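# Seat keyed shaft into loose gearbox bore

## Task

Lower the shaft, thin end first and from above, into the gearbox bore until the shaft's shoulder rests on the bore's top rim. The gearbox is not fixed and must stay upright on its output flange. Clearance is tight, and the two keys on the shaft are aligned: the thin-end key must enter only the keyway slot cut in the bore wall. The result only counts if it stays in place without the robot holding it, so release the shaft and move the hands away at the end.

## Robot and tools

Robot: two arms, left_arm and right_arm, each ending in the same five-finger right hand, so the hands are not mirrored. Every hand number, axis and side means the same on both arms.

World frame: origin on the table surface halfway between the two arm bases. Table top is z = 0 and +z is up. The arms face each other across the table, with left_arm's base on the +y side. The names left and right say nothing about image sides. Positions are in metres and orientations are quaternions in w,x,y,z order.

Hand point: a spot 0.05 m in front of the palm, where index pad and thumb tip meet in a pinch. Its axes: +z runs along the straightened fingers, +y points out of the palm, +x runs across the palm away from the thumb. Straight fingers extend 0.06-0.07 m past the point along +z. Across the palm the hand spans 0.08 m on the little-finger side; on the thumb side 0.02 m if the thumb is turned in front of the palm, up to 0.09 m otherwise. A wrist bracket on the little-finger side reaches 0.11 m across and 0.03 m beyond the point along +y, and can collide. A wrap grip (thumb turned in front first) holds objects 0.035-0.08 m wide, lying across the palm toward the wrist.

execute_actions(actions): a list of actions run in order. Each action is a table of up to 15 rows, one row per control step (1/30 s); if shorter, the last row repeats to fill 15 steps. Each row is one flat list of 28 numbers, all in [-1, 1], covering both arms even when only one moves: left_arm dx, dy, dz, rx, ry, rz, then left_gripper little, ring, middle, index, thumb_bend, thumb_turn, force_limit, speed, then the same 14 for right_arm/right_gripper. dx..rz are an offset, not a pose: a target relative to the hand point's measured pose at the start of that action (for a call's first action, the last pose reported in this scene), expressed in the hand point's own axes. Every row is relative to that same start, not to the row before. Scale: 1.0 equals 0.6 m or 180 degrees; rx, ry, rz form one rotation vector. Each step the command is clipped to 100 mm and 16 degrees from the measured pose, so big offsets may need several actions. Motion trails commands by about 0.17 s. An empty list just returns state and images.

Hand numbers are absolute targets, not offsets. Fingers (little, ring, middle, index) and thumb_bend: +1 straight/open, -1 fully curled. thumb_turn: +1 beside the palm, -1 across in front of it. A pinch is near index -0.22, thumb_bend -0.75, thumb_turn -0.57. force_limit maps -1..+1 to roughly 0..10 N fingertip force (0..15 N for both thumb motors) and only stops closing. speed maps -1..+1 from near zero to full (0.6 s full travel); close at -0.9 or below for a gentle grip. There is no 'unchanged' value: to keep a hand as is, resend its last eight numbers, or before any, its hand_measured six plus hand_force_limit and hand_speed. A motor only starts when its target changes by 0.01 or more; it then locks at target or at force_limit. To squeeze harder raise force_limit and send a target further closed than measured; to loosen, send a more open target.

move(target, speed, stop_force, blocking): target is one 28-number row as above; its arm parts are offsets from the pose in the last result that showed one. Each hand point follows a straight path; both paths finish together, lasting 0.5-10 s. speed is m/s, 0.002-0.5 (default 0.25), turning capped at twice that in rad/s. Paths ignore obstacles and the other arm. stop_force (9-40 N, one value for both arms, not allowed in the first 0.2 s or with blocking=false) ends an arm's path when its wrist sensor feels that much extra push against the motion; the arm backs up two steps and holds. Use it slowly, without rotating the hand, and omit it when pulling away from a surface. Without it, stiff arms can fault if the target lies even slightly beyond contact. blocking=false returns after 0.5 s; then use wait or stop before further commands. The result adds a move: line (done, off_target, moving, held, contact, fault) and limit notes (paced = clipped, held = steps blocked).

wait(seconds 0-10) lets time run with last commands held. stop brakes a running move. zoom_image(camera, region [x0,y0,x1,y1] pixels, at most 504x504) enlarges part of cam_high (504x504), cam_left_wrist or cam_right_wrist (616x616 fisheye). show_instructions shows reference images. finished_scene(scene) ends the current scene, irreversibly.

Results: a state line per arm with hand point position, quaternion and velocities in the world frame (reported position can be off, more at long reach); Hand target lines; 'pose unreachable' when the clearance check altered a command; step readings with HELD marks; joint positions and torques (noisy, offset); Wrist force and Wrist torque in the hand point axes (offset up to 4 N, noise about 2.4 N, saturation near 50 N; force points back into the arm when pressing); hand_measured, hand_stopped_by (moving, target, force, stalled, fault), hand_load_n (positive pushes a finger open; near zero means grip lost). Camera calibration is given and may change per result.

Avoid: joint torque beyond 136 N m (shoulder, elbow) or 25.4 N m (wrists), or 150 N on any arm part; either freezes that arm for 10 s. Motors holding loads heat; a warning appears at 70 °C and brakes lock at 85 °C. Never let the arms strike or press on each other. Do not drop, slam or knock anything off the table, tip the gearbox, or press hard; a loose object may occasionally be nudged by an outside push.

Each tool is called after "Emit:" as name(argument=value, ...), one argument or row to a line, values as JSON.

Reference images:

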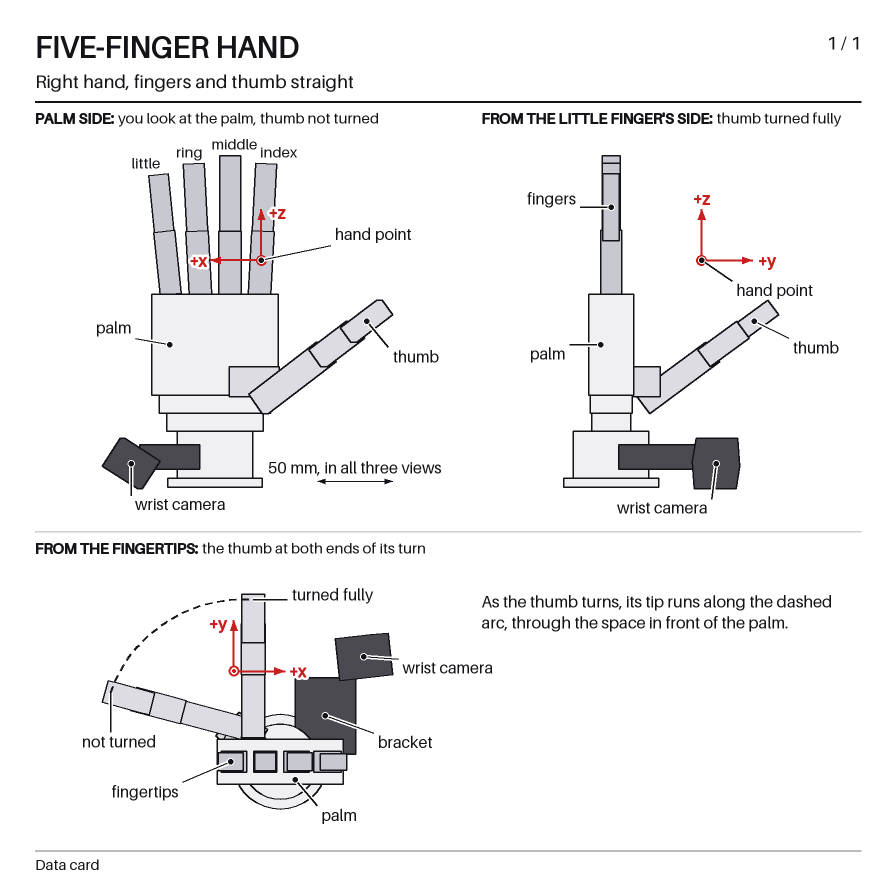

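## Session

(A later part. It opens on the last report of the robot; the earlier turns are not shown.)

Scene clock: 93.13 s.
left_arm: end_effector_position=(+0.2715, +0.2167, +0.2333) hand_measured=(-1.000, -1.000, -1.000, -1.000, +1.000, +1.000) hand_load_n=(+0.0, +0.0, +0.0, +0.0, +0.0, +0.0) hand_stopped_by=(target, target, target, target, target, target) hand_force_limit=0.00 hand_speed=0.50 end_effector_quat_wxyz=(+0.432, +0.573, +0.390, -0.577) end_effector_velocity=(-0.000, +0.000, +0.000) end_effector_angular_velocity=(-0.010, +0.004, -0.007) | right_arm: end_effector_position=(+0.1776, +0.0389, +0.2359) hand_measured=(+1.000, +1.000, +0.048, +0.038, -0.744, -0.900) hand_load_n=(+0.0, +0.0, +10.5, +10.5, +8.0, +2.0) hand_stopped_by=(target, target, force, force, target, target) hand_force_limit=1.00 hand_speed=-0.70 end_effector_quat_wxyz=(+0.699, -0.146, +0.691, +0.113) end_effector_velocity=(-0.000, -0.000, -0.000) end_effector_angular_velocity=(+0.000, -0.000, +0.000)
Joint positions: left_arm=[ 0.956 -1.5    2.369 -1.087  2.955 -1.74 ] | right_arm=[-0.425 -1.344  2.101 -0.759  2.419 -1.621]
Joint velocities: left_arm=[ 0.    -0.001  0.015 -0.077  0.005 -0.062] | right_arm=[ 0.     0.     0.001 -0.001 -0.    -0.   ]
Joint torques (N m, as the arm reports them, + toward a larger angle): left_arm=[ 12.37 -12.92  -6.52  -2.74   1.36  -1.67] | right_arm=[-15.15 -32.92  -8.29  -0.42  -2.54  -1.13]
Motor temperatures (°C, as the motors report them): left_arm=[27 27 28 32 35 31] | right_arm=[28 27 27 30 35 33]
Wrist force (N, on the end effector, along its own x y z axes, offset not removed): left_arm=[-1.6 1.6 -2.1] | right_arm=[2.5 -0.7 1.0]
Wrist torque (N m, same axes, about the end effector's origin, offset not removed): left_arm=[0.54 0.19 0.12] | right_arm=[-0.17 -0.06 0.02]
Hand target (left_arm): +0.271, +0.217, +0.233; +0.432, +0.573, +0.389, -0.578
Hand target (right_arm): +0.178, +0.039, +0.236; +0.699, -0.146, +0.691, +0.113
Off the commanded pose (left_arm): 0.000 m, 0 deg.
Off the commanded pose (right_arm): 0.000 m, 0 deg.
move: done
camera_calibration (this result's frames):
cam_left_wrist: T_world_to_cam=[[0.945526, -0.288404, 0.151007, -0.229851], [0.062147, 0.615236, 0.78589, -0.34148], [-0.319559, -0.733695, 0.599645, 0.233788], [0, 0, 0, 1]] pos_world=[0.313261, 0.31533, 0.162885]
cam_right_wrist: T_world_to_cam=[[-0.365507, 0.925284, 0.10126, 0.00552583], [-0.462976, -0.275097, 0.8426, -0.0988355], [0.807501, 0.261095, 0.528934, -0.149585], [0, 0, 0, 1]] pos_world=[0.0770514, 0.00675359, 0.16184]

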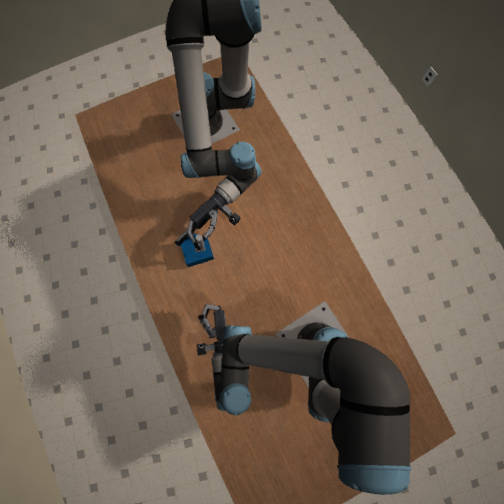

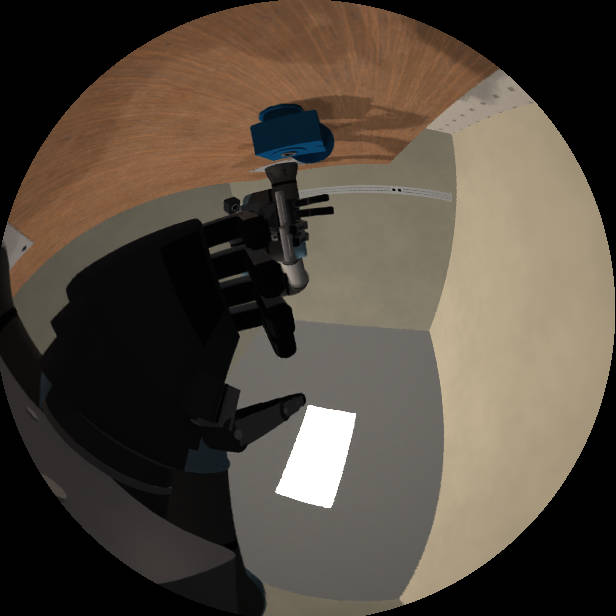

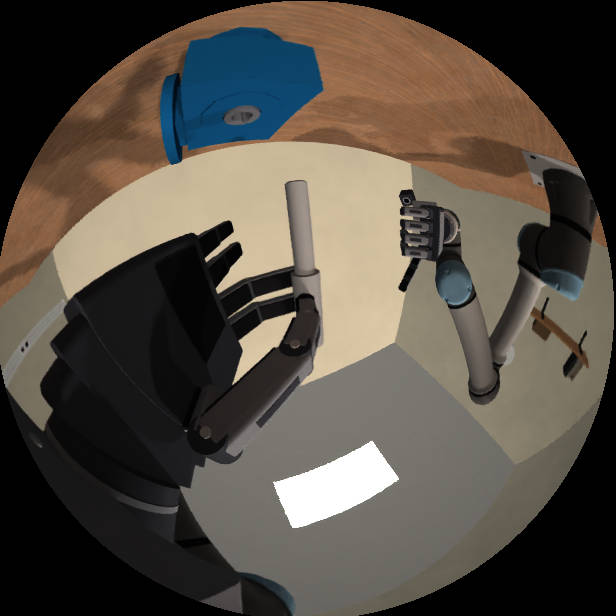

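Emit:
move(
  target=[0,0,0,0,0,0,-1,-1,-1,-1,1,1,0,0.5,0,0,0,0,0.017,0,1,1,-0.56,-0.56,-0.75,-0.9,1,-0.7],
)

Emit:
move(
  target=[0,0,0,0,0,0,-1,-1,-1,-1,1,1,0,0.5,0.075,-0.044,0.006,0.128,0.0067,0.0067,1,1,-0.58,-0.58,-0.75,-0.9,1,-0.7],
  speed=0.15,
)

Emit:
zoom_image(
  camera="cam_left_wrist",
  region=[240,130,350,290],
)

Emit:
zoom_image(
  camera="cam_right_wrist",
  region=[230,110,370,300],
)

Scene clock: 94.33 s.
left_arm: end_effector_position=(+0.2715, +0.2167, +0.2333) hand_measured=(-1.000, -1.000, -1.000, -1.000, +1.000, +1.000) hand_load_n=(+0.0, +0.0, +0.0, +0.0, +0.0, +0.0) hand_stopped_by=(target, target, target, target, target, target) hand_force_limit=0.00 hand_speed=0.50 end_effector_quat_wxyz=(+0.432, +0.573, +0.390, -0.577) end_effector_velocity=(-0.001, +0.000, -0.001) end_effector_angular_velocity=(+0.003, +0.006, +0.000) | right_arm: end_effector_position=(+0.1776, +0.0388, +0.2359) hand_measured=(+1.000, +1.000, +0.048, +0.038, -0.744, -0.900) hand_load_n=(+0.0, +0.0, +10.5, +10.5, +8.0, +2.0) hand_stopped_by=(target, target, force, force, target, target) hand_force_limit=1.00 hand_speed=-0.70 end_effector_quat_wxyz=(+0.680, -0.149, +0.710, +0.109) end_effector_velocity=(-0.000, -0.000, -0.001) end_effector_angular_velocity=(-0.004, +0.008, -0.000)
Joint positions: left_arm=[ 0.956 -1.5    2.369 -1.087  2.955 -1.74 ] | right_arm=[-0.421 -1.351  2.066 -0.636  2.424 -1.56 ]
Joint velocities: left_arm=[-0.001  0.001  0.002  0.004 -0.001  0.001] | right_arm=[ 0.001 -0.    -0.005  0.019  0.001  0.009]
Joint torques (N m, as the arm reports them, + toward a larger angle): left_arm=[ 10.57 -20.41 -23.91   1.06  -2.23   2.24] | right_arm=[ 12.73 -32.72 -29.69  -0.11   2.7    2.15]
Motor temperatures (°C, as the motors report them): left_arm=[27 27 28 32 35 31] | right_arm=[28 27 27 30 35 33]
Wrist force (N, on the end effector, along its own x y z axes, offset not removed): left_arm=[-2.0 -1.6 -0.1] | right_arm=[1.0 -1.9 2.2]
Wrist torque (N m, same axes, about the end effector's origin, offset not removed): left_arm=[-0.12 0.06 -0.30] | right_arm=[-0.54 0.31 -0.01]
Hand target (left_arm): +0.272, +0.217, +0.233; +0.432, +0.573, +0.390, -0.577
Hand target (right_arm): +0.178, +0.039, +0.236; +0.680, -0.149, +0.710, +0.109
Off the commanded pose (left_arm): 0.000 m, 0 deg.
Off the commanded pose (right_arm): 0.000 m, 0 deg.
move: done
camera_calibration (this result's frames):
cam_left_wrist: T_world_to_cam=[[0.945529, -0.288399, 0.151002, -0.229852], [0.0621567, 0.615256, 0.785873, -0.341485], [-0.31955, -0.733679, 0.599668, 0.233783], [0, 0, 0, 1]] pos_world=[0.313263, 0.315333, 0.16288]
cam_right_wrist: T_world_to_cam=[[-0.358062, 0.92817, 0.101448, 0.00408586], [-0.421541, -0.257647, 0.869437, -0.113213], [0.833123, 0.268548, 0.483516, -0.143717], [0, 0, 0, 1]] pos_world=[0.0734726, 0.00563343, 0.167507]

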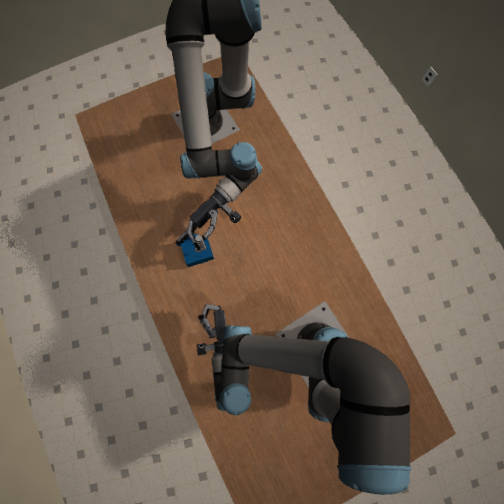

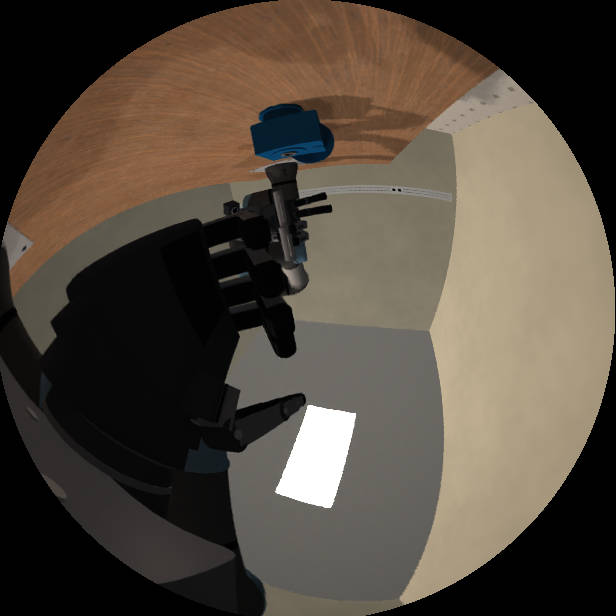

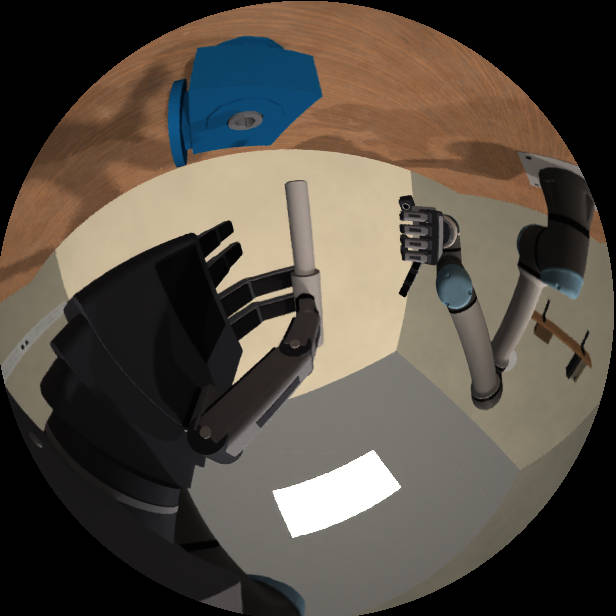

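Scene clock: 96.10 s.
left_arm: end_effector_position=(+0.2715, +0.2167, +0.2333) hand_measured=(-1.000, -1.000, -1.000, -1.000, +1.000, +1.000) hand_load_n=(+0.0, +0.0, +0.0, +0.0, +0.0, +0.0) hand_stopped_by=(target, target, target, target, target, target) hand_force_limit=0.00 hand_speed=0.50 end_effector_quat_wxyz=(+0.432, +0.573, +0.390, -0.577) end_effector_velocity=(+0.000, -0.000, +0.000) end_effector_angular_velocity=(-0.000, -0.001, +0.000) | right_arm: end_effector_position=(+0.1892, +0.0127, +0.1922) hand_measured=(+1.000, +1.000, +0.048, +0.038, -0.744, -0.900) hand_load_n=(+0.0, +0.0, +10.5, +10.5, +8.0, +2.0) hand_stopped_by=(target, target, force, force, target, target) hand_force_limit=1.00 hand_speed=-0.70 end_effector_quat_wxyz=(+0.688, -0.004, +0.725, -0.029) end_effector_velocity=(+0.000, -0.000, -0.001) end_effector_angular_velocity=(+0.001, +0.011, -0.008)
Joint positions: left_arm=[ 0.956 -1.5    2.369 -1.087  2.955 -1.74 ] | right_arm=[-0.307 -1.101  1.853 -0.498  2.936 -1.371]
Joint velocities: left_arm=[-0.     0.001 -0.001  0.    -0.     0.002] | right_arm=[ 0.002  0.015 -0.025  0.076  0.007  0.066]
Joint torques (N m, as the arm reports them, + toward a larger angle): left_arm=[ 10.87 -20.32 -14.27  -2.88  -1.8   -1.45] | right_arm=[ 13.64 -24.69 -26.54   1.44   2.93   1.84]
Motor temperatures (°C, as the motors report them): left_arm=[27 27 28 32 35 31] | right_arm=[28 27 27 30 35 33]
Wrist force (N, on the end effector, along its own x y z axes, offset not removed): left_arm=[-3.5 2.0 4.6] | right_arm=[0.3 -2.1 0.3]
Wrist torque (N m, same axes, about the end effector's origin, offset not removed): left_arm=[0.07 0.31 -0.08] | right_arm=[-0.45 0.47 -0.09]
Hand target (left_arm): +0.272, +0.217, +0.233; +0.432, +0.573, +0.390, -0.577
Hand target (right_arm): +0.189, +0.013, +0.192; +0.688, -0.004, +0.725, -0.029
Off the commanded pose (left_arm): 0.000 m, 0 deg.
Off the commanded pose (right_arm): 0.000 m, 0 deg.
move: done
camera_calibration (this result's frames):
cam_left_wrist: T_world_to_cam=[[0.945527, -0.288396, 0.151018, -0.229863], [0.0621446, 0.615263, 0.785869, -0.341486], [-0.319557, -0.733675, 0.59967, 0.233779], [0, 0, 0, 1]] pos_world=[0.313269, 0.31533, 0.162886]
cam_right_wrist: T_world_to_cam=[[0.0339816, 0.99426, 0.101451, -0.0380679], [-0.489041, -0.0719844, 0.869285, -0.0666987], [0.871598, -0.0791533, 0.483788, -0.128102], [0, 0, 0, 1]] pos_world=[0.0803286, 0.0229084, 0.123816]

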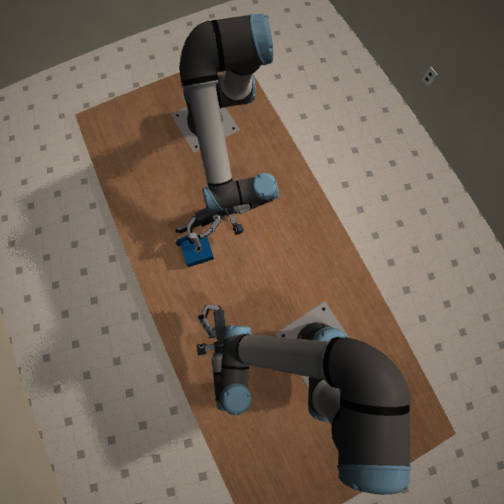

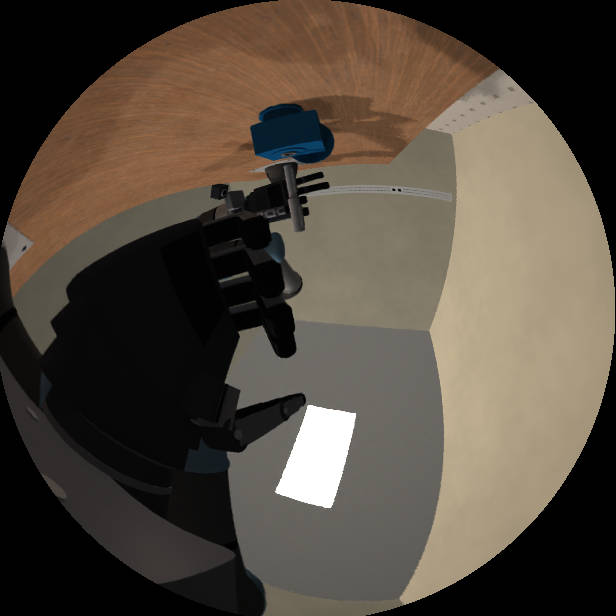

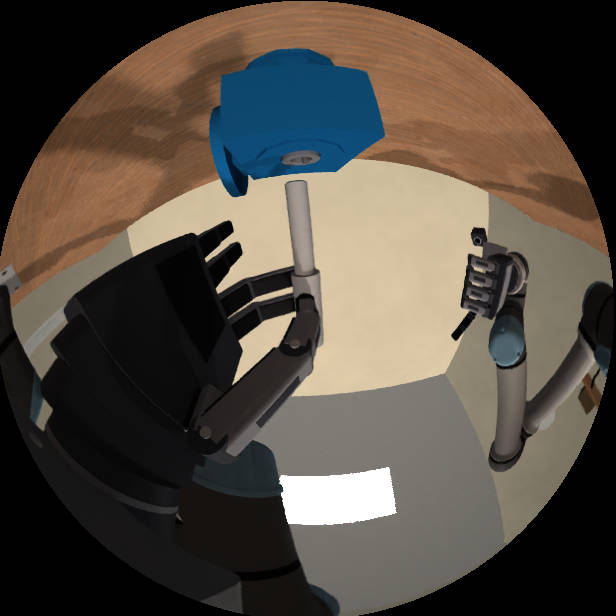

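Region (240, 130, 350, 290) of cam_left_wrist's 616x616 image, scaled by 3.150, with more detail than that image has; it fills the left 346 columns of this view, and the rest is white.

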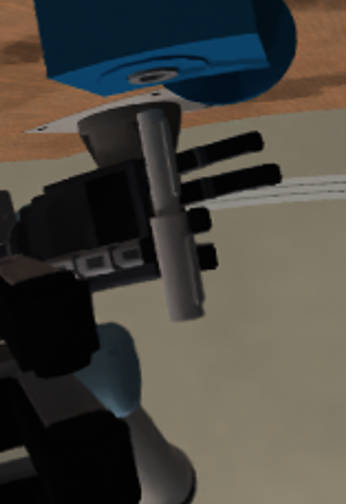

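Region (230, 110, 370, 300) of cam_right_wrist's 616x616 image, scaled by 2.653, with more detail than that image has; it fills the left 371 columns of this view, and the rest is white.

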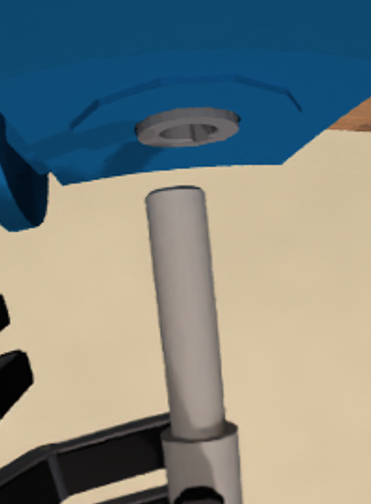

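Emit:
move(
  target=[0,0,0,0,0,0,-1,-1,-1,-1,1,1,0,0.5,0.0208,0.0093,0.0115,0,0,0,1,1,-0.58,-0.58,-0.75,-0.9,1,-0.7],
  speed=0.03,
)

Emit:
zoom_image(
  camera="cam_left_wrist",
  region=[265,135,325,195],
)

Emit:
zoom_image(
  camera="cam_right_wrist",
  region=[260,140,340,220],
)

Scene clock: 97.33 s.
left_arm: end_effector_position=(+0.2715, +0.2167, +0.2333) hand_measured=(-1.000, -1.000, -1.000, -1.000, +1.000, +1.000) hand_load_n=(+0.0, +0.0, +0.0, +0.0, +0.0, +0.0) hand_stopped_by=(target, target, target, target, target, target) hand_force_limit=0.00 hand_speed=0.50 end_effector_quat_wxyz=(+0.432, +0.573, +0.390, -0.577) end_effector_velocity=(+0.001, +0.000, +0.000) end_effector_angular_velocity=(-0.000, -0.000, +0.001) | right_arm: end_effector_position=(+0.1955, +0.0175, +0.1794) hand_measured=(+1.000, +1.000, +0.048, +0.038, -0.744, -0.900) hand_load_n=(+0.0, +0.0, +10.5, +10.5, +8.0, +2.0) hand_stopped_by=(target, target, force, force, target, target) hand_force_limit=1.00 hand_speed=-0.70 end_effector_quat_wxyz=(+0.688, -0.004, +0.725, -0.029) end_effector_velocity=(+0.001, -0.000, -0.002) end_effector_angular_velocity=(-0.002, -0.001, -0.001)
Joint positions: left_arm=[ 0.956 -1.5    2.369 -1.087  2.955 -1.74 ] | right_arm=[-0.318 -1.074  1.85  -0.536  2.926 -1.383]
Joint velocities: left_arm=[ 0.001  0.    -0.001  0.     0.    -0.   ] | right_arm=[-0.002  0.002  0.002 -0.009 -0.    -0.006]
Joint torques (N m, as the arm reports them, + toward a larger angle): left_arm=[ 10.76 -20.59 -12.42  -2.77  -1.63  -1.51] | right_arm=[-14.92 -26.22  -6.08  -1.41  -1.97  -1.32]
Motor temperatures (°C, as the motors report them): left_arm=[27 27 28 32 35 31] | right_arm=[28 27 27 30 35 33]
Wrist force (N, on the end effector, along its own x y z axes, offset not removed): left_arm=[1.1 3.2 -0.3] | right_arm=[0.3 -2.2 -0.7]
Wrist torque (N m, same axes, about the end effector's origin, offset not removed): left_arm=[0.68 -0.34 0.25] | right_arm=[-0.25 0.30 -0.01]
Hand target (left_arm): +0.272, +0.217, +0.233; +0.432, +0.573, +0.390, -0.577
Hand target (right_arm): +0.196, +0.017, +0.179; +0.688, -0.004, +0.725, -0.029
Off the commanded pose (left_arm): 0.000 m, 0 deg.
Off the commanded pose (right_arm): 0.000 m, 0 deg.
move: done
camera_calibration (this result's frames):
cam_left_wrist: T_world_to_cam=[[0.945527, -0.288396, 0.151018, -0.229863], [0.0621444, 0.615263, 0.785869, -0.341486], [-0.319557, -0.733675, 0.59967, 0.233779], [0, 0, 0, 1]] pos_world=[0.313269, 0.31533, 0.162886]
cam_right_wrist: T_world_to_cam=[[0.0340233, 0.994228, 0.101748, -0.0418118], [-0.488992, -0.0722285, 0.869293, -0.0520473], [0.871624, -0.0793302, 0.483713, -0.127058], [0, 0, 0, 1]] pos_world=[0.086719, 0.0277316, 0.110958]

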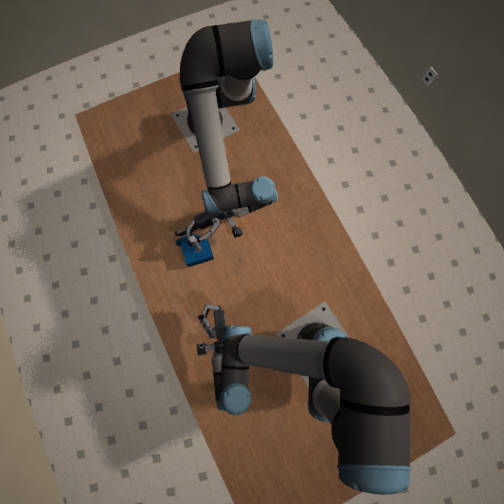

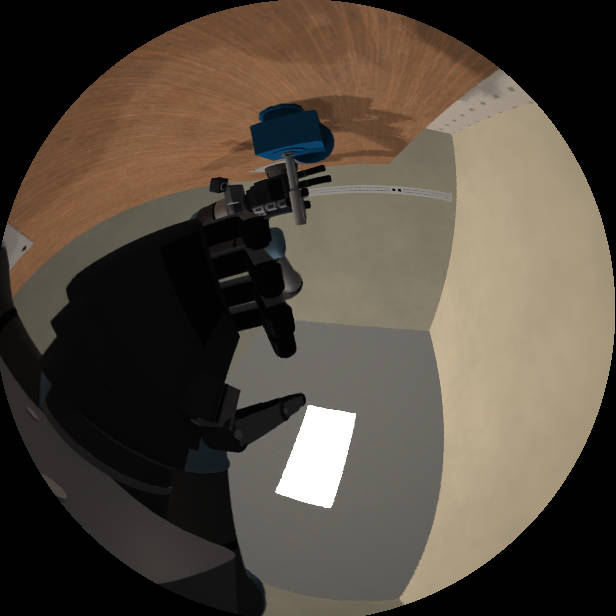

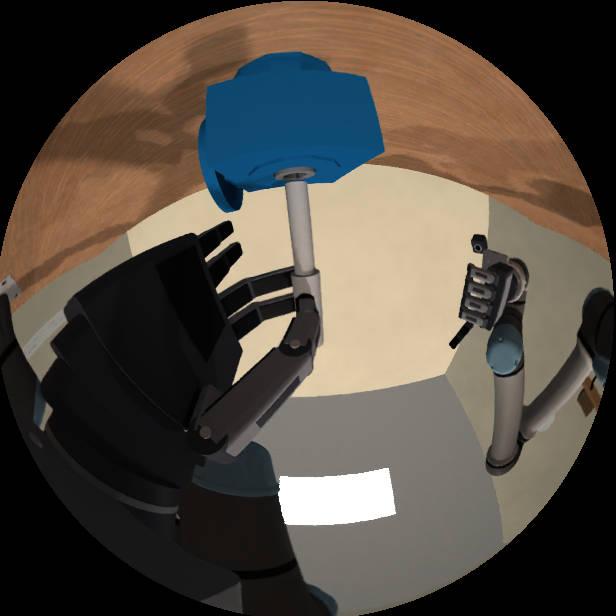

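Region (265, 135, 325, 195) of cam_left_wrist's 616x616 image, scaled by 8.400, with more detail than that image has.

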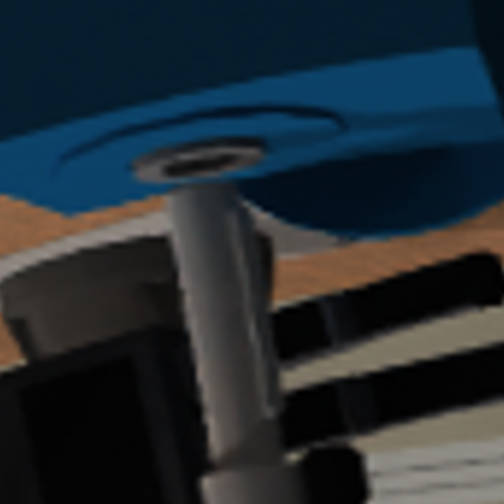

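Region (260, 140, 340, 220) of cam_right_wrist's 616x616 image, scaled by 6.300, with more detail than that image has.

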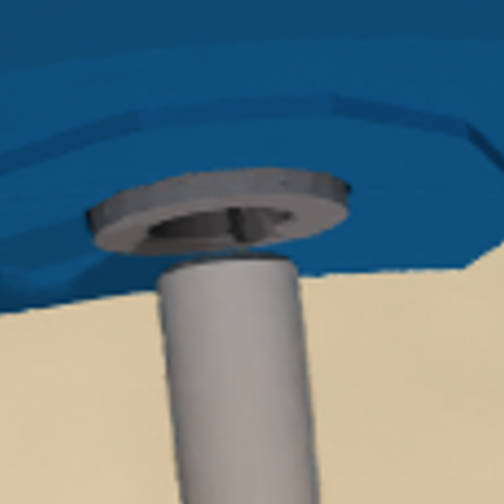

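Emit:
move(
  target=[0,0,0,0,0,0,-1,-1,-1,-1,1,1,0,0.5,0.005,-0.0002,-0.0007,0,0,0,1,1,-0.58,-0.58,-0.75,-0.9,1,-0.7],
  speed=0.01,
)

Emit:
move(
  target=[0,0,0,0,0,0,-1,-1,-1,-1,1,1,0,0.5,0.03,0.0015,0.0015,0,0,0,1,1,-0.58,-0.58,-0.75,-0.9,1,-0.7],
  speed=0.005,
  stop_force=9,
)

Emit:
zoom_image(
  camera="cam_left_wrist",
  region=[265,135,325,195],
)

Emit:
zoom_image(
  camera="cam_right_wrist",
  region=[260,150,340,230],
)

Scene clock: 98.30 s.
left_arm: end_effector_position=(+0.2715, +0.2167, +0.2333) hand_measured=(-1.000, -1.000, -1.000, -1.000, +1.000, +1.000) hand_load_n=(+0.0, +0.0, +0.0, +0.0, +0.0, +0.0) hand_stopped_by=(target, target, target, target, target, target) hand_force_limit=0.00 hand_speed=0.50 end_effector_quat_wxyz=(+0.432, +0.573, +0.390, -0.577) end_effector_velocity=(-0.001, +0.000, -0.001) end_effector_angular_velocity=(+0.001, +0.002, -0.001) | right_arm: end_effector_position=(+0.1950, +0.0172, +0.1765) hand_measured=(+1.000, +1.000, +0.048, +0.038, -0.744, -0.900) hand_load_n=(+0.0, +0.0, +10.5, +10.5, +8.0, +2.0) hand_stopped_by=(target, target, force, force, target, target) hand_force_limit=1.00 hand_speed=-0.70 end_effector_quat_wxyz=(+0.688, -0.004, +0.725, -0.029) end_effector_velocity=(-0.000, -0.000, -0.001) end_effector_angular_velocity=(+0.000, -0.000, -0.000)
Joint positions: left_arm=[ 0.956 -1.5    2.369 -1.087  2.955 -1.74 ] | right_arm=[-0.317 -1.069  1.853 -0.542  2.927 -1.382]
Joint velocities: left_arm=[-0.     0.     0.002  0.001  0.001 -0.   ] | right_arm=[ 0.     0.001 -0.    -0.001  0.001  0.   ]
Joint torques (N m, as the arm reports them, + toward a larger angle): left_arm=[ 11.04 -20.46 -12.53  -2.86  -1.66  -1.41] | right_arm=[ 12.97 -26.36  -5.7   -1.18   3.03   1.89]
Motor temperatures (°C, as the motors report them): left_arm=[27 27 28 32 35 31] | right_arm=[28 27 27 30 35 33]
Wrist force (N, on the end effector, along its own x y z axes, offset not removed): left_arm=[-4.4 -0.8 1.0] | right_arm=[0.0 -3.2 4.6]
Wrist torque (N m, same axes, about the end effector's origin, offset not removed): left_arm=[0.05 0.65 -0.28] | right_arm=[-0.93 0.18 -0.12]
Hand target (left_arm): +0.272, +0.217, +0.233; +0.432, +0.573, +0.390, -0.577
Hand target (right_arm): +0.195, +0.017, +0.176; +0.688, -0.004, +0.725, -0.029
Off the commanded pose (left_arm): 0.000 m, 0 deg.
Off the commanded pose (right_arm): 0.000 m, 0 deg.
move: done
camera_calibration (this result's frames):
cam_left_wrist: T_world_to_cam=[[0.945527, -0.288396, 0.151017, -0.229863], [0.0621446, 0.615263, 0.785869, -0.341486], [-0.319557, -0.733675, 0.59967, 0.233779], [0, 0, 0, 1]] pos_world=[0.313269, 0.31533, 0.162886]
cam_right_wrist: T_world_to_cam=[[0.0340847, 0.994227, 0.10174, -0.0412557], [-0.488989, -0.0721923, 0.869297, -0.0497989], [0.871624, -0.0793796, 0.483706, -0.125199], [0, 0, 0, 1]] pos_world=[0.0861819, 0.0274841, 0.108047]

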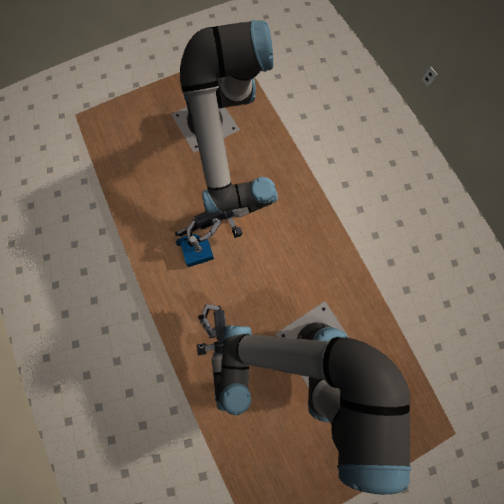

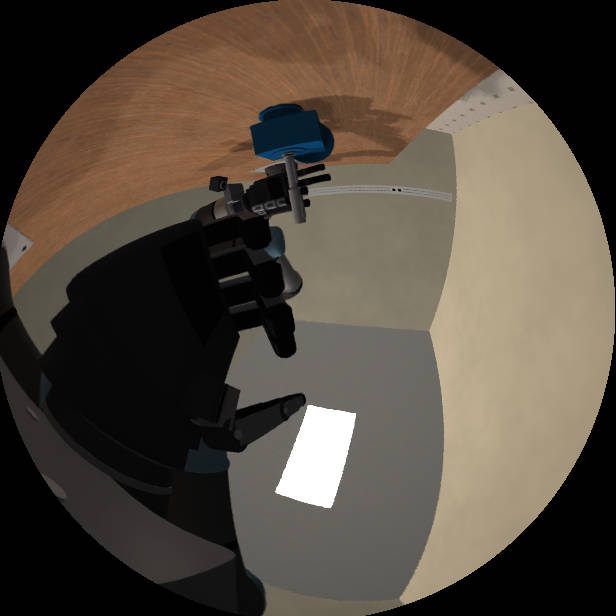

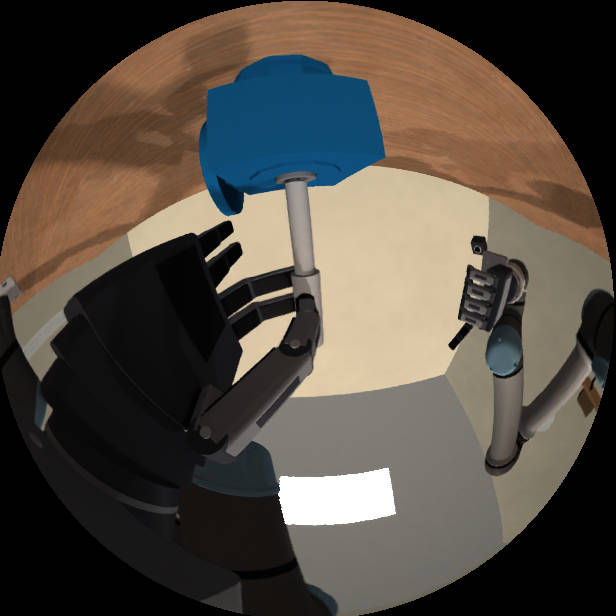

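Scene clock: 99.93 s.
left_arm: end_effector_position=(+0.2715, +0.2167, +0.2333) hand_measured=(-1.000, -1.000, -1.000, -1.000, +1.000, +1.000) hand_load_n=(+0.0, +0.0, +0.0, +0.0, +0.0, +0.0) hand_stopped_by=(target, target, target, target, target, target) hand_force_limit=0.00 hand_speed=0.50 end_effector_quat_wxyz=(+0.432, +0.573, +0.390, -0.577) end_effector_velocity=(+0.000, -0.000, +0.001) end_effector_angular_velocity=(-0.002, -0.003, +0.000) | right_arm: end_effector_position=(+0.1950, +0.0172, +0.1700) hand_measured=(+1.000, +1.000, +0.048, +0.038, -0.744, -0.900) hand_load_n=(+0.0, +0.0, +12.5, +9.5, +8.5, +1.0) hand_stopped_by=(target, target, force, force, target, target) hand_force_limit=1.00 hand_speed=-0.70 end_effector_quat_wxyz=(+0.688, -0.004, +0.725, -0.029) end_effector_velocity=(-0.001, -0.000, +0.001) end_effector_angular_velocity=(-0.001, +0.000, +0.001)
Joint positions: left_arm=[ 0.956 -1.5    2.369 -1.087  2.955 -1.74 ] | right_arm=[-0.317 -1.058  1.856 -0.556  2.927 -1.382]
Joint velocities: left_arm=[-0.    -0.002 -0.001 -0.001 -0.    -0.001] | right_arm=[ 0.001 -0.003  0.     0.004  0.    -0.   ]
Joint torques (N m, as the arm reports them, + toward a larger angle): left_arm=[ 11.21 -20.68 -11.98  -2.91  -1.67  -1.42] | right_arm=[  9.06 -38.35 -13.6    2.54   1.72  -0.34]
Motor temperatures (°C, as the motors report them): left_arm=[27 27 28 32 35 31] | right_arm=[28 27 27 30 35 33]
Wrist force (N, on the end effector, along its own x y z axes, offset not removed): left_arm=[-1.6 -0.3 3.2] | right_arm=[-8.3 0.0 4.8]
Wrist torque (N m, same axes, about the end effector's origin, offset not removed): left_arm=[-0.12 -0.05 -0.03] | right_arm=[-0.52 0.36 0.01]
Hand target (left_arm): +0.272, +0.217, +0.233; +0.432, +0.573, +0.390, -0.577
Hand target (right_arm): +0.195, +0.017, +0.170; +0.688, -0.004, +0.725, -0.029
Off the commanded pose (left_arm): 0.000 m, 0 deg.
Off the commanded pose (right_arm): 0.012 m, 0 deg.
move: contact (right_arm)
camera_calibration (this result's frames):
cam_left_wrist: T_world_to_cam=[[0.945527, -0.288396, 0.151018, -0.229863], [0.0621445, 0.615263, 0.785869, -0.341486], [-0.319557, -0.733675, 0.59967, 0.233779], [0, 0, 0, 1]] pos_world=[0.313269, 0.31533, 0.162886]
cam_right_wrist: T_world_to_cam=[[0.0341276, 0.994241, 0.10159, -0.0405407], [-0.488937, -0.0720452, 0.869339, -0.0442334], [0.871651, -0.0793397, 0.483662, -0.122071], [0, 0, 0, 1]] pos_world=[0.0861596, 0.0274353, 0.101614]

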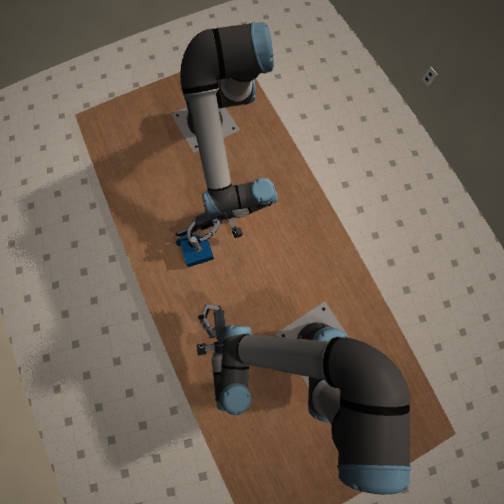

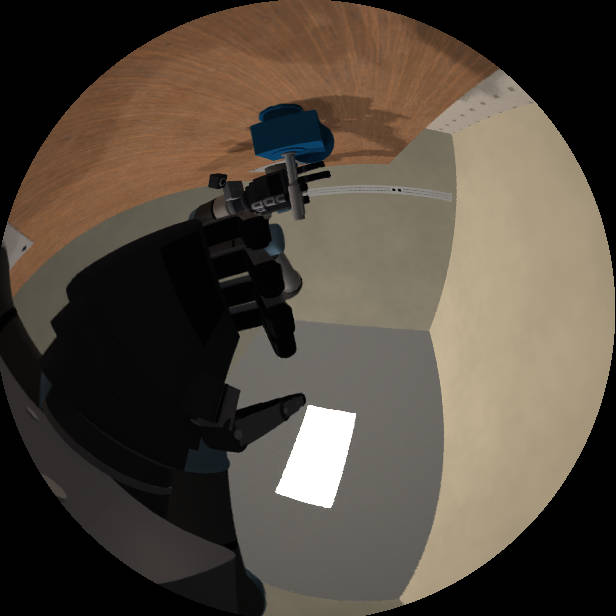

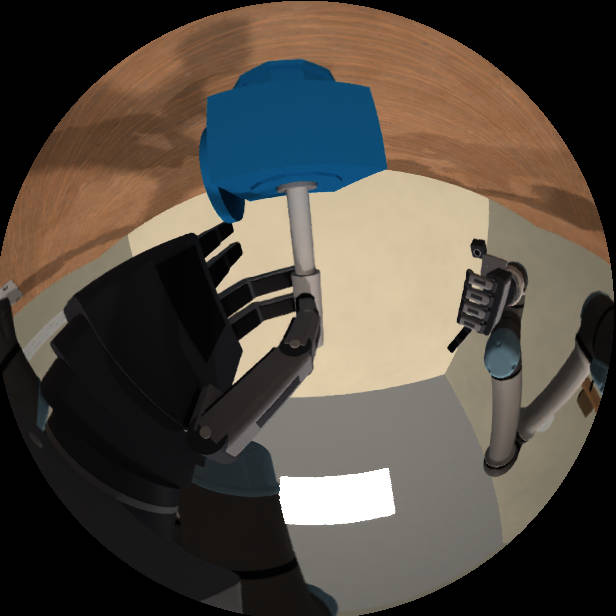

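Region (265, 135, 325, 195) of cam_left_wrist's 616x616 image, scaled by 8.400, with more detail than that image has.

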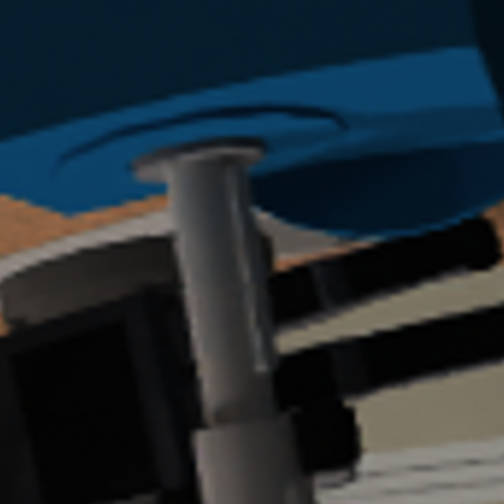

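Region (260, 150, 340, 230) of cam_right_wrist's 616x616 image, scaled by 6.300, with more detail than that image has.

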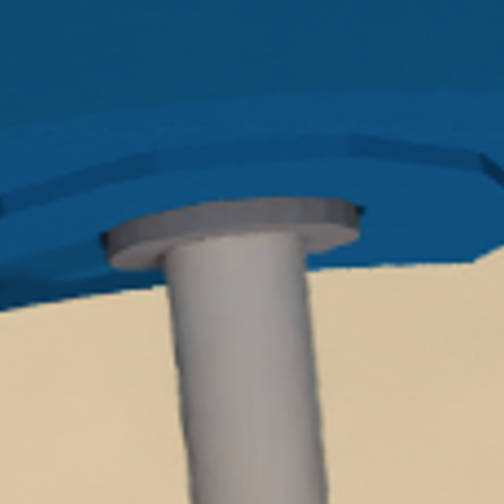

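Emit:
move(
  target=[0,0,0,0,0,0,-1,-1,-1,-1,1,1,0,0.5,-0.0006,0.0019,-0.0006,0.028,0.0014,0.0014,1,1,-0.6,-0.6,-0.75,-0.9,1,-0.7],
  speed=0.03,
)

Emit:
move(
  target=[0,0,0,0,0,0,-1,-1,-1,-1,1,1,0,0.5,0.025,0.0012,0.0012,0,0,0,1,1,-0.6,-0.6,-0.75,-0.9,1,-0.7],
  speed=0.005,
  stop_force=9,
)

Emit:
zoom_image(
  camera="cam_left_wrist",
  region=[265,135,325,195],
)

Scene clock: 101.90 s.
left_arm: end_effector_position=(+0.2715, +0.2167, +0.2333) hand_measured=(-1.000, -1.000, -1.000, -1.000, +1.000, +1.000) hand_load_n=(+0.0, +0.0, +0.0, +0.0, +0.0, +0.0) hand_stopped_by=(target, target, target, target, target, target) hand_force_limit=0.00 hand_speed=0.50 end_effector_quat_wxyz=(+0.432, +0.573, +0.390, -0.577) end_effector_velocity=(-0.000, +0.000, +0.001) end_effector_angular_velocity=(-0.002, -0.002, +0.000) | right_arm: end_effector_position=(+0.1948, +0.0183, +0.1704) hand_measured=(+1.000, +1.000, +0.048, +0.034, -0.744, -0.900) hand_load_n=(+0.0, +0.0, +11.5, +11.0, +7.5, +0.5) hand_stopped_by=(target, target, force, force, target, target) hand_force_limit=1.00 hand_speed=-0.70 end_effector_quat_wxyz=(+0.687, +0.027, +0.724, -0.059) end_effector_velocity=(-0.000, +0.000, -0.000) end_effector_angular_velocity=(+0.000, +0.010, -0.012)
Joint positions: left_arm=[ 0.956 -1.5    2.369 -1.087  2.955 -1.74 ] | right_arm=[-0.298 -0.972  1.727 -0.312  3.028 -1.179]
Joint velocities: left_arm=[-0.    -0.002  0.001 -0.002 -0.001 -0.   ] | right_arm=[ 0.003  0.033 -0.048  0.15   0.01   0.134]
Joint torques (N m, as the arm reports them, + toward a larger angle): left_arm=[ 11.28 -20.77 -11.69  -2.8   -1.71  -1.38] | right_arm=[ 14.09 -28.7  -26.19   2.54   3.09   2.07]
Motor temperatures (°C, as the motors report them): left_arm=[27 27 28 32 35 31] | right_arm=[28 27 27 30 35 33]
Wrist force (N, on the end effector, along its own x y z axes, offset not removed): left_arm=[-2.3 0.5 1.9] | right_arm=[1.4 -1.7 3.0]
Wrist torque (N m, same axes, about the end effector's origin, offset not removed): left_arm=[0.01 0.18 0.01] | right_arm=[-0.47 -0.05 0.15]
Hand target (left_arm): +0.272, +0.217, +0.233; +0.432, +0.573, +0.390, -0.577
Hand target (right_arm): +0.195, +0.018, +0.170; +0.687, +0.027, +0.724, -0.059
Off the commanded pose (left_arm): 0.000 m, 0 deg.
Off the commanded pose (right_arm): 0.000 m, 0 deg.
move: done
camera_calibration (this result's frames):
cam_left_wrist: T_world_to_cam=[[0.945527, -0.288396, 0.151018, -0.229863], [0.0621444, 0.615263, 0.785869, -0.341486], [-0.319557, -0.733675, 0.59967, 0.233779], [0, 0, 0, 1]] pos_world=[0.313269, 0.31533, 0.162886]
cam_right_wrist: T_world_to_cam=[[0.119418, 0.987648, 0.101439, -0.0581589], [-0.495448, -0.0292594, 0.868145, -0.0438993], [0.86039, -0.15393, 0.485834, -0.118771], [0, 0, 0, 1]] pos_world=[0.087385, 0.0378736, 0.101714]

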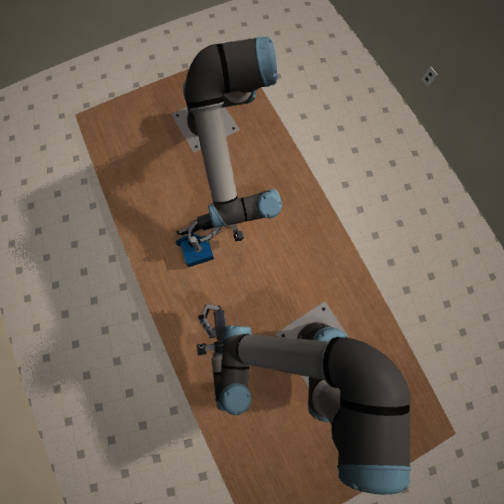

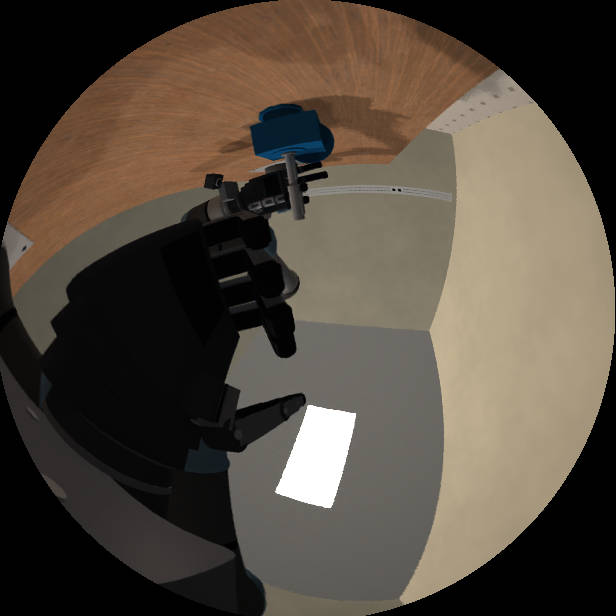

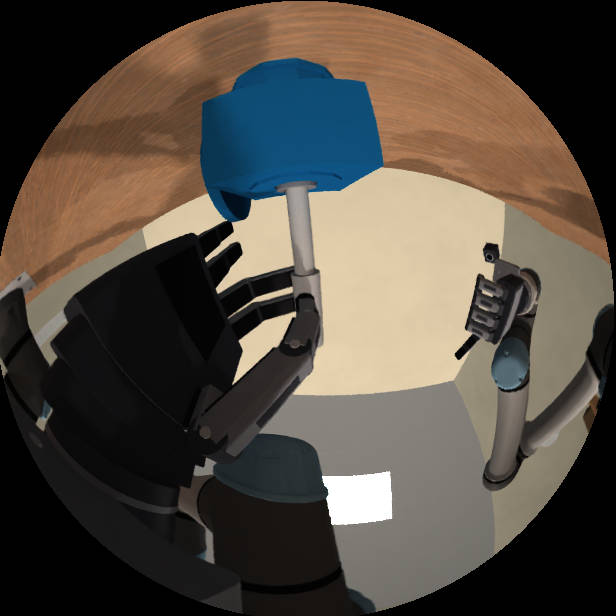

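Scene clock: 102.47 s.
left_arm: end_effector_position=(+0.2715, +0.2167, +0.2333) hand_measured=(-1.000, -1.000, -1.000, -1.000, +1.000, +1.000) hand_load_n=(+0.0, +0.0, +0.0, +0.0, +0.0, +0.0) hand_stopped_by=(target, target, target, target, target, target) hand_force_limit=0.00 hand_speed=0.50 end_effector_quat_wxyz=(+0.432, +0.573, +0.390, -0.577) end_effector_velocity=(+0.000, -0.000, +0.000) end_effector_angular_velocity=(-0.000, -0.001, -0.001) | right_arm: end_effector_position=(+0.1947, +0.0183, +0.1693) hand_measured=(+1.000, +1.000, +0.048, +0.034, -0.744, -0.900) hand_load_n=(+0.0, +0.0, +12.0, +11.5, +8.0, +1.5) hand_stopped_by=(target, target, force, force, target, target) hand_force_limit=1.00 hand_speed=-0.70 end_effector_quat_wxyz=(+0.687, +0.027, +0.724, -0.059) end_effector_velocity=(-0.000, -0.000, +0.001) end_effector_angular_velocity=(-0.002, +0.000, -0.000)
Joint positions: left_arm=[ 0.956 -1.5    2.369 -1.087  2.955 -1.74 ] | right_arm=[-0.297 -0.97   1.727 -0.313  3.028 -1.178]
Joint velocities: left_arm=[ 0.     0.    -0.001 -0.     0.001 -0.   ] | right_arm=[-0.    -0.003 -0.     0.005  0.    -0.   ]
Joint torques (N m, as the arm reports them, + toward a larger angle): left_arm=[ 10.99 -21.08 -12.16  -2.93  -1.64  -1.45] | right_arm=[  8.3  -40.64 -22.35   2.89  -1.4    1.45]
Motor temperatures (°C, as the motors report them): left_arm=[27 27 28 32 35 31] | right_arm=[28 27 27 30 35 33]
Wrist force (N, on the end effector, along its own x y z axes, offset not removed): left_arm=[-1.5 1.2 4.4] | right_arm=[-7.4 2.1 3.3]
Wrist torque (N m, same axes, about the end effector's origin, offset not removed): left_arm=[-0.08 -0.12 0.01] | right_arm=[0.01 0.00 0.11]
Hand target (left_arm): +0.272, +0.217, +0.233; +0.432, +0.573, +0.390, -0.577
Hand target (right_arm): +0.195, +0.018, +0.170; +0.687, +0.027, +0.724, -0.059
Off the commanded pose (left_arm): 0.000 m, 0 deg.
Off the commanded pose (right_arm): 0.014 m, 0 deg.
move: contact (right_arm)
camera_calibration (this result's frames):
cam_left_wrist: T_world_to_cam=[[0.945527, -0.288396, 0.151017, -0.229863], [0.0621445, 0.615263, 0.785869, -0.341486], [-0.319557, -0.733675, 0.59967, 0.233779], [0, 0, 0, 1]] pos_world=[0.313269, 0.31533, 0.162886]
cam_right_wrist: T_world_to_cam=[[0.119528, 0.987667, 0.101124, -0.0579638], [-0.495332, -0.028949, 0.868221, -0.0430128], [0.860441, -0.153867, 0.485763, -0.118197], [0, 0, 0, 1]] pos_world=[0.0873246, 0.037817, 0.100622]

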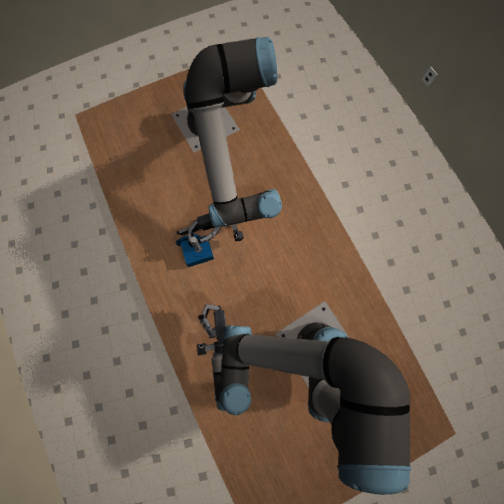

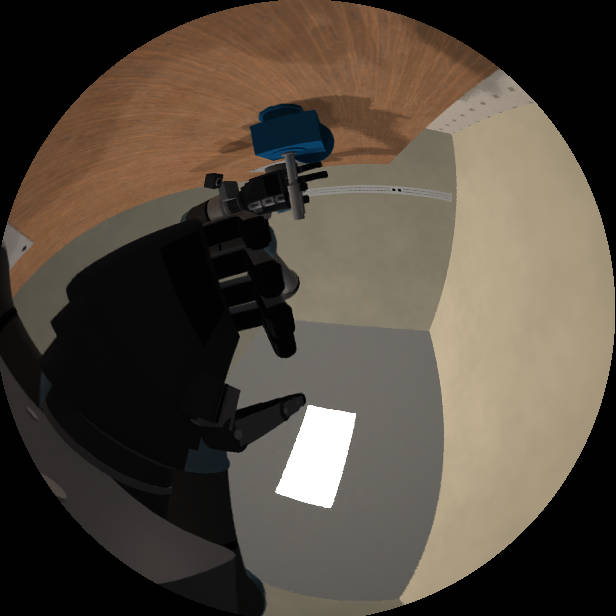

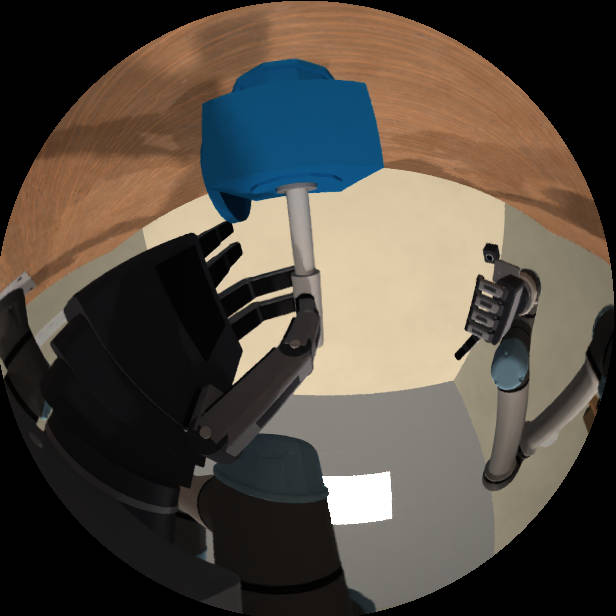

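Region (265, 135, 325, 195) of cam_left_wrist's 616x616 image, scaled by 8.400, with more detail than that image has.

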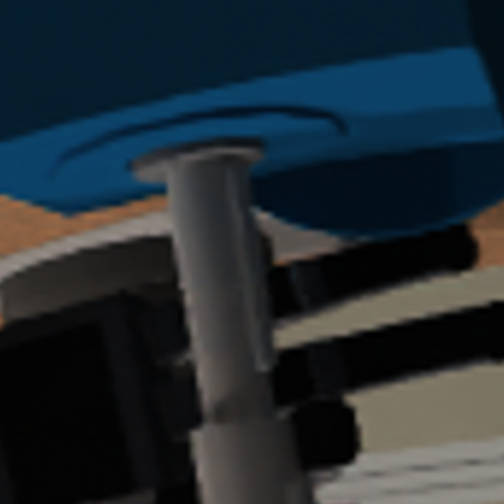

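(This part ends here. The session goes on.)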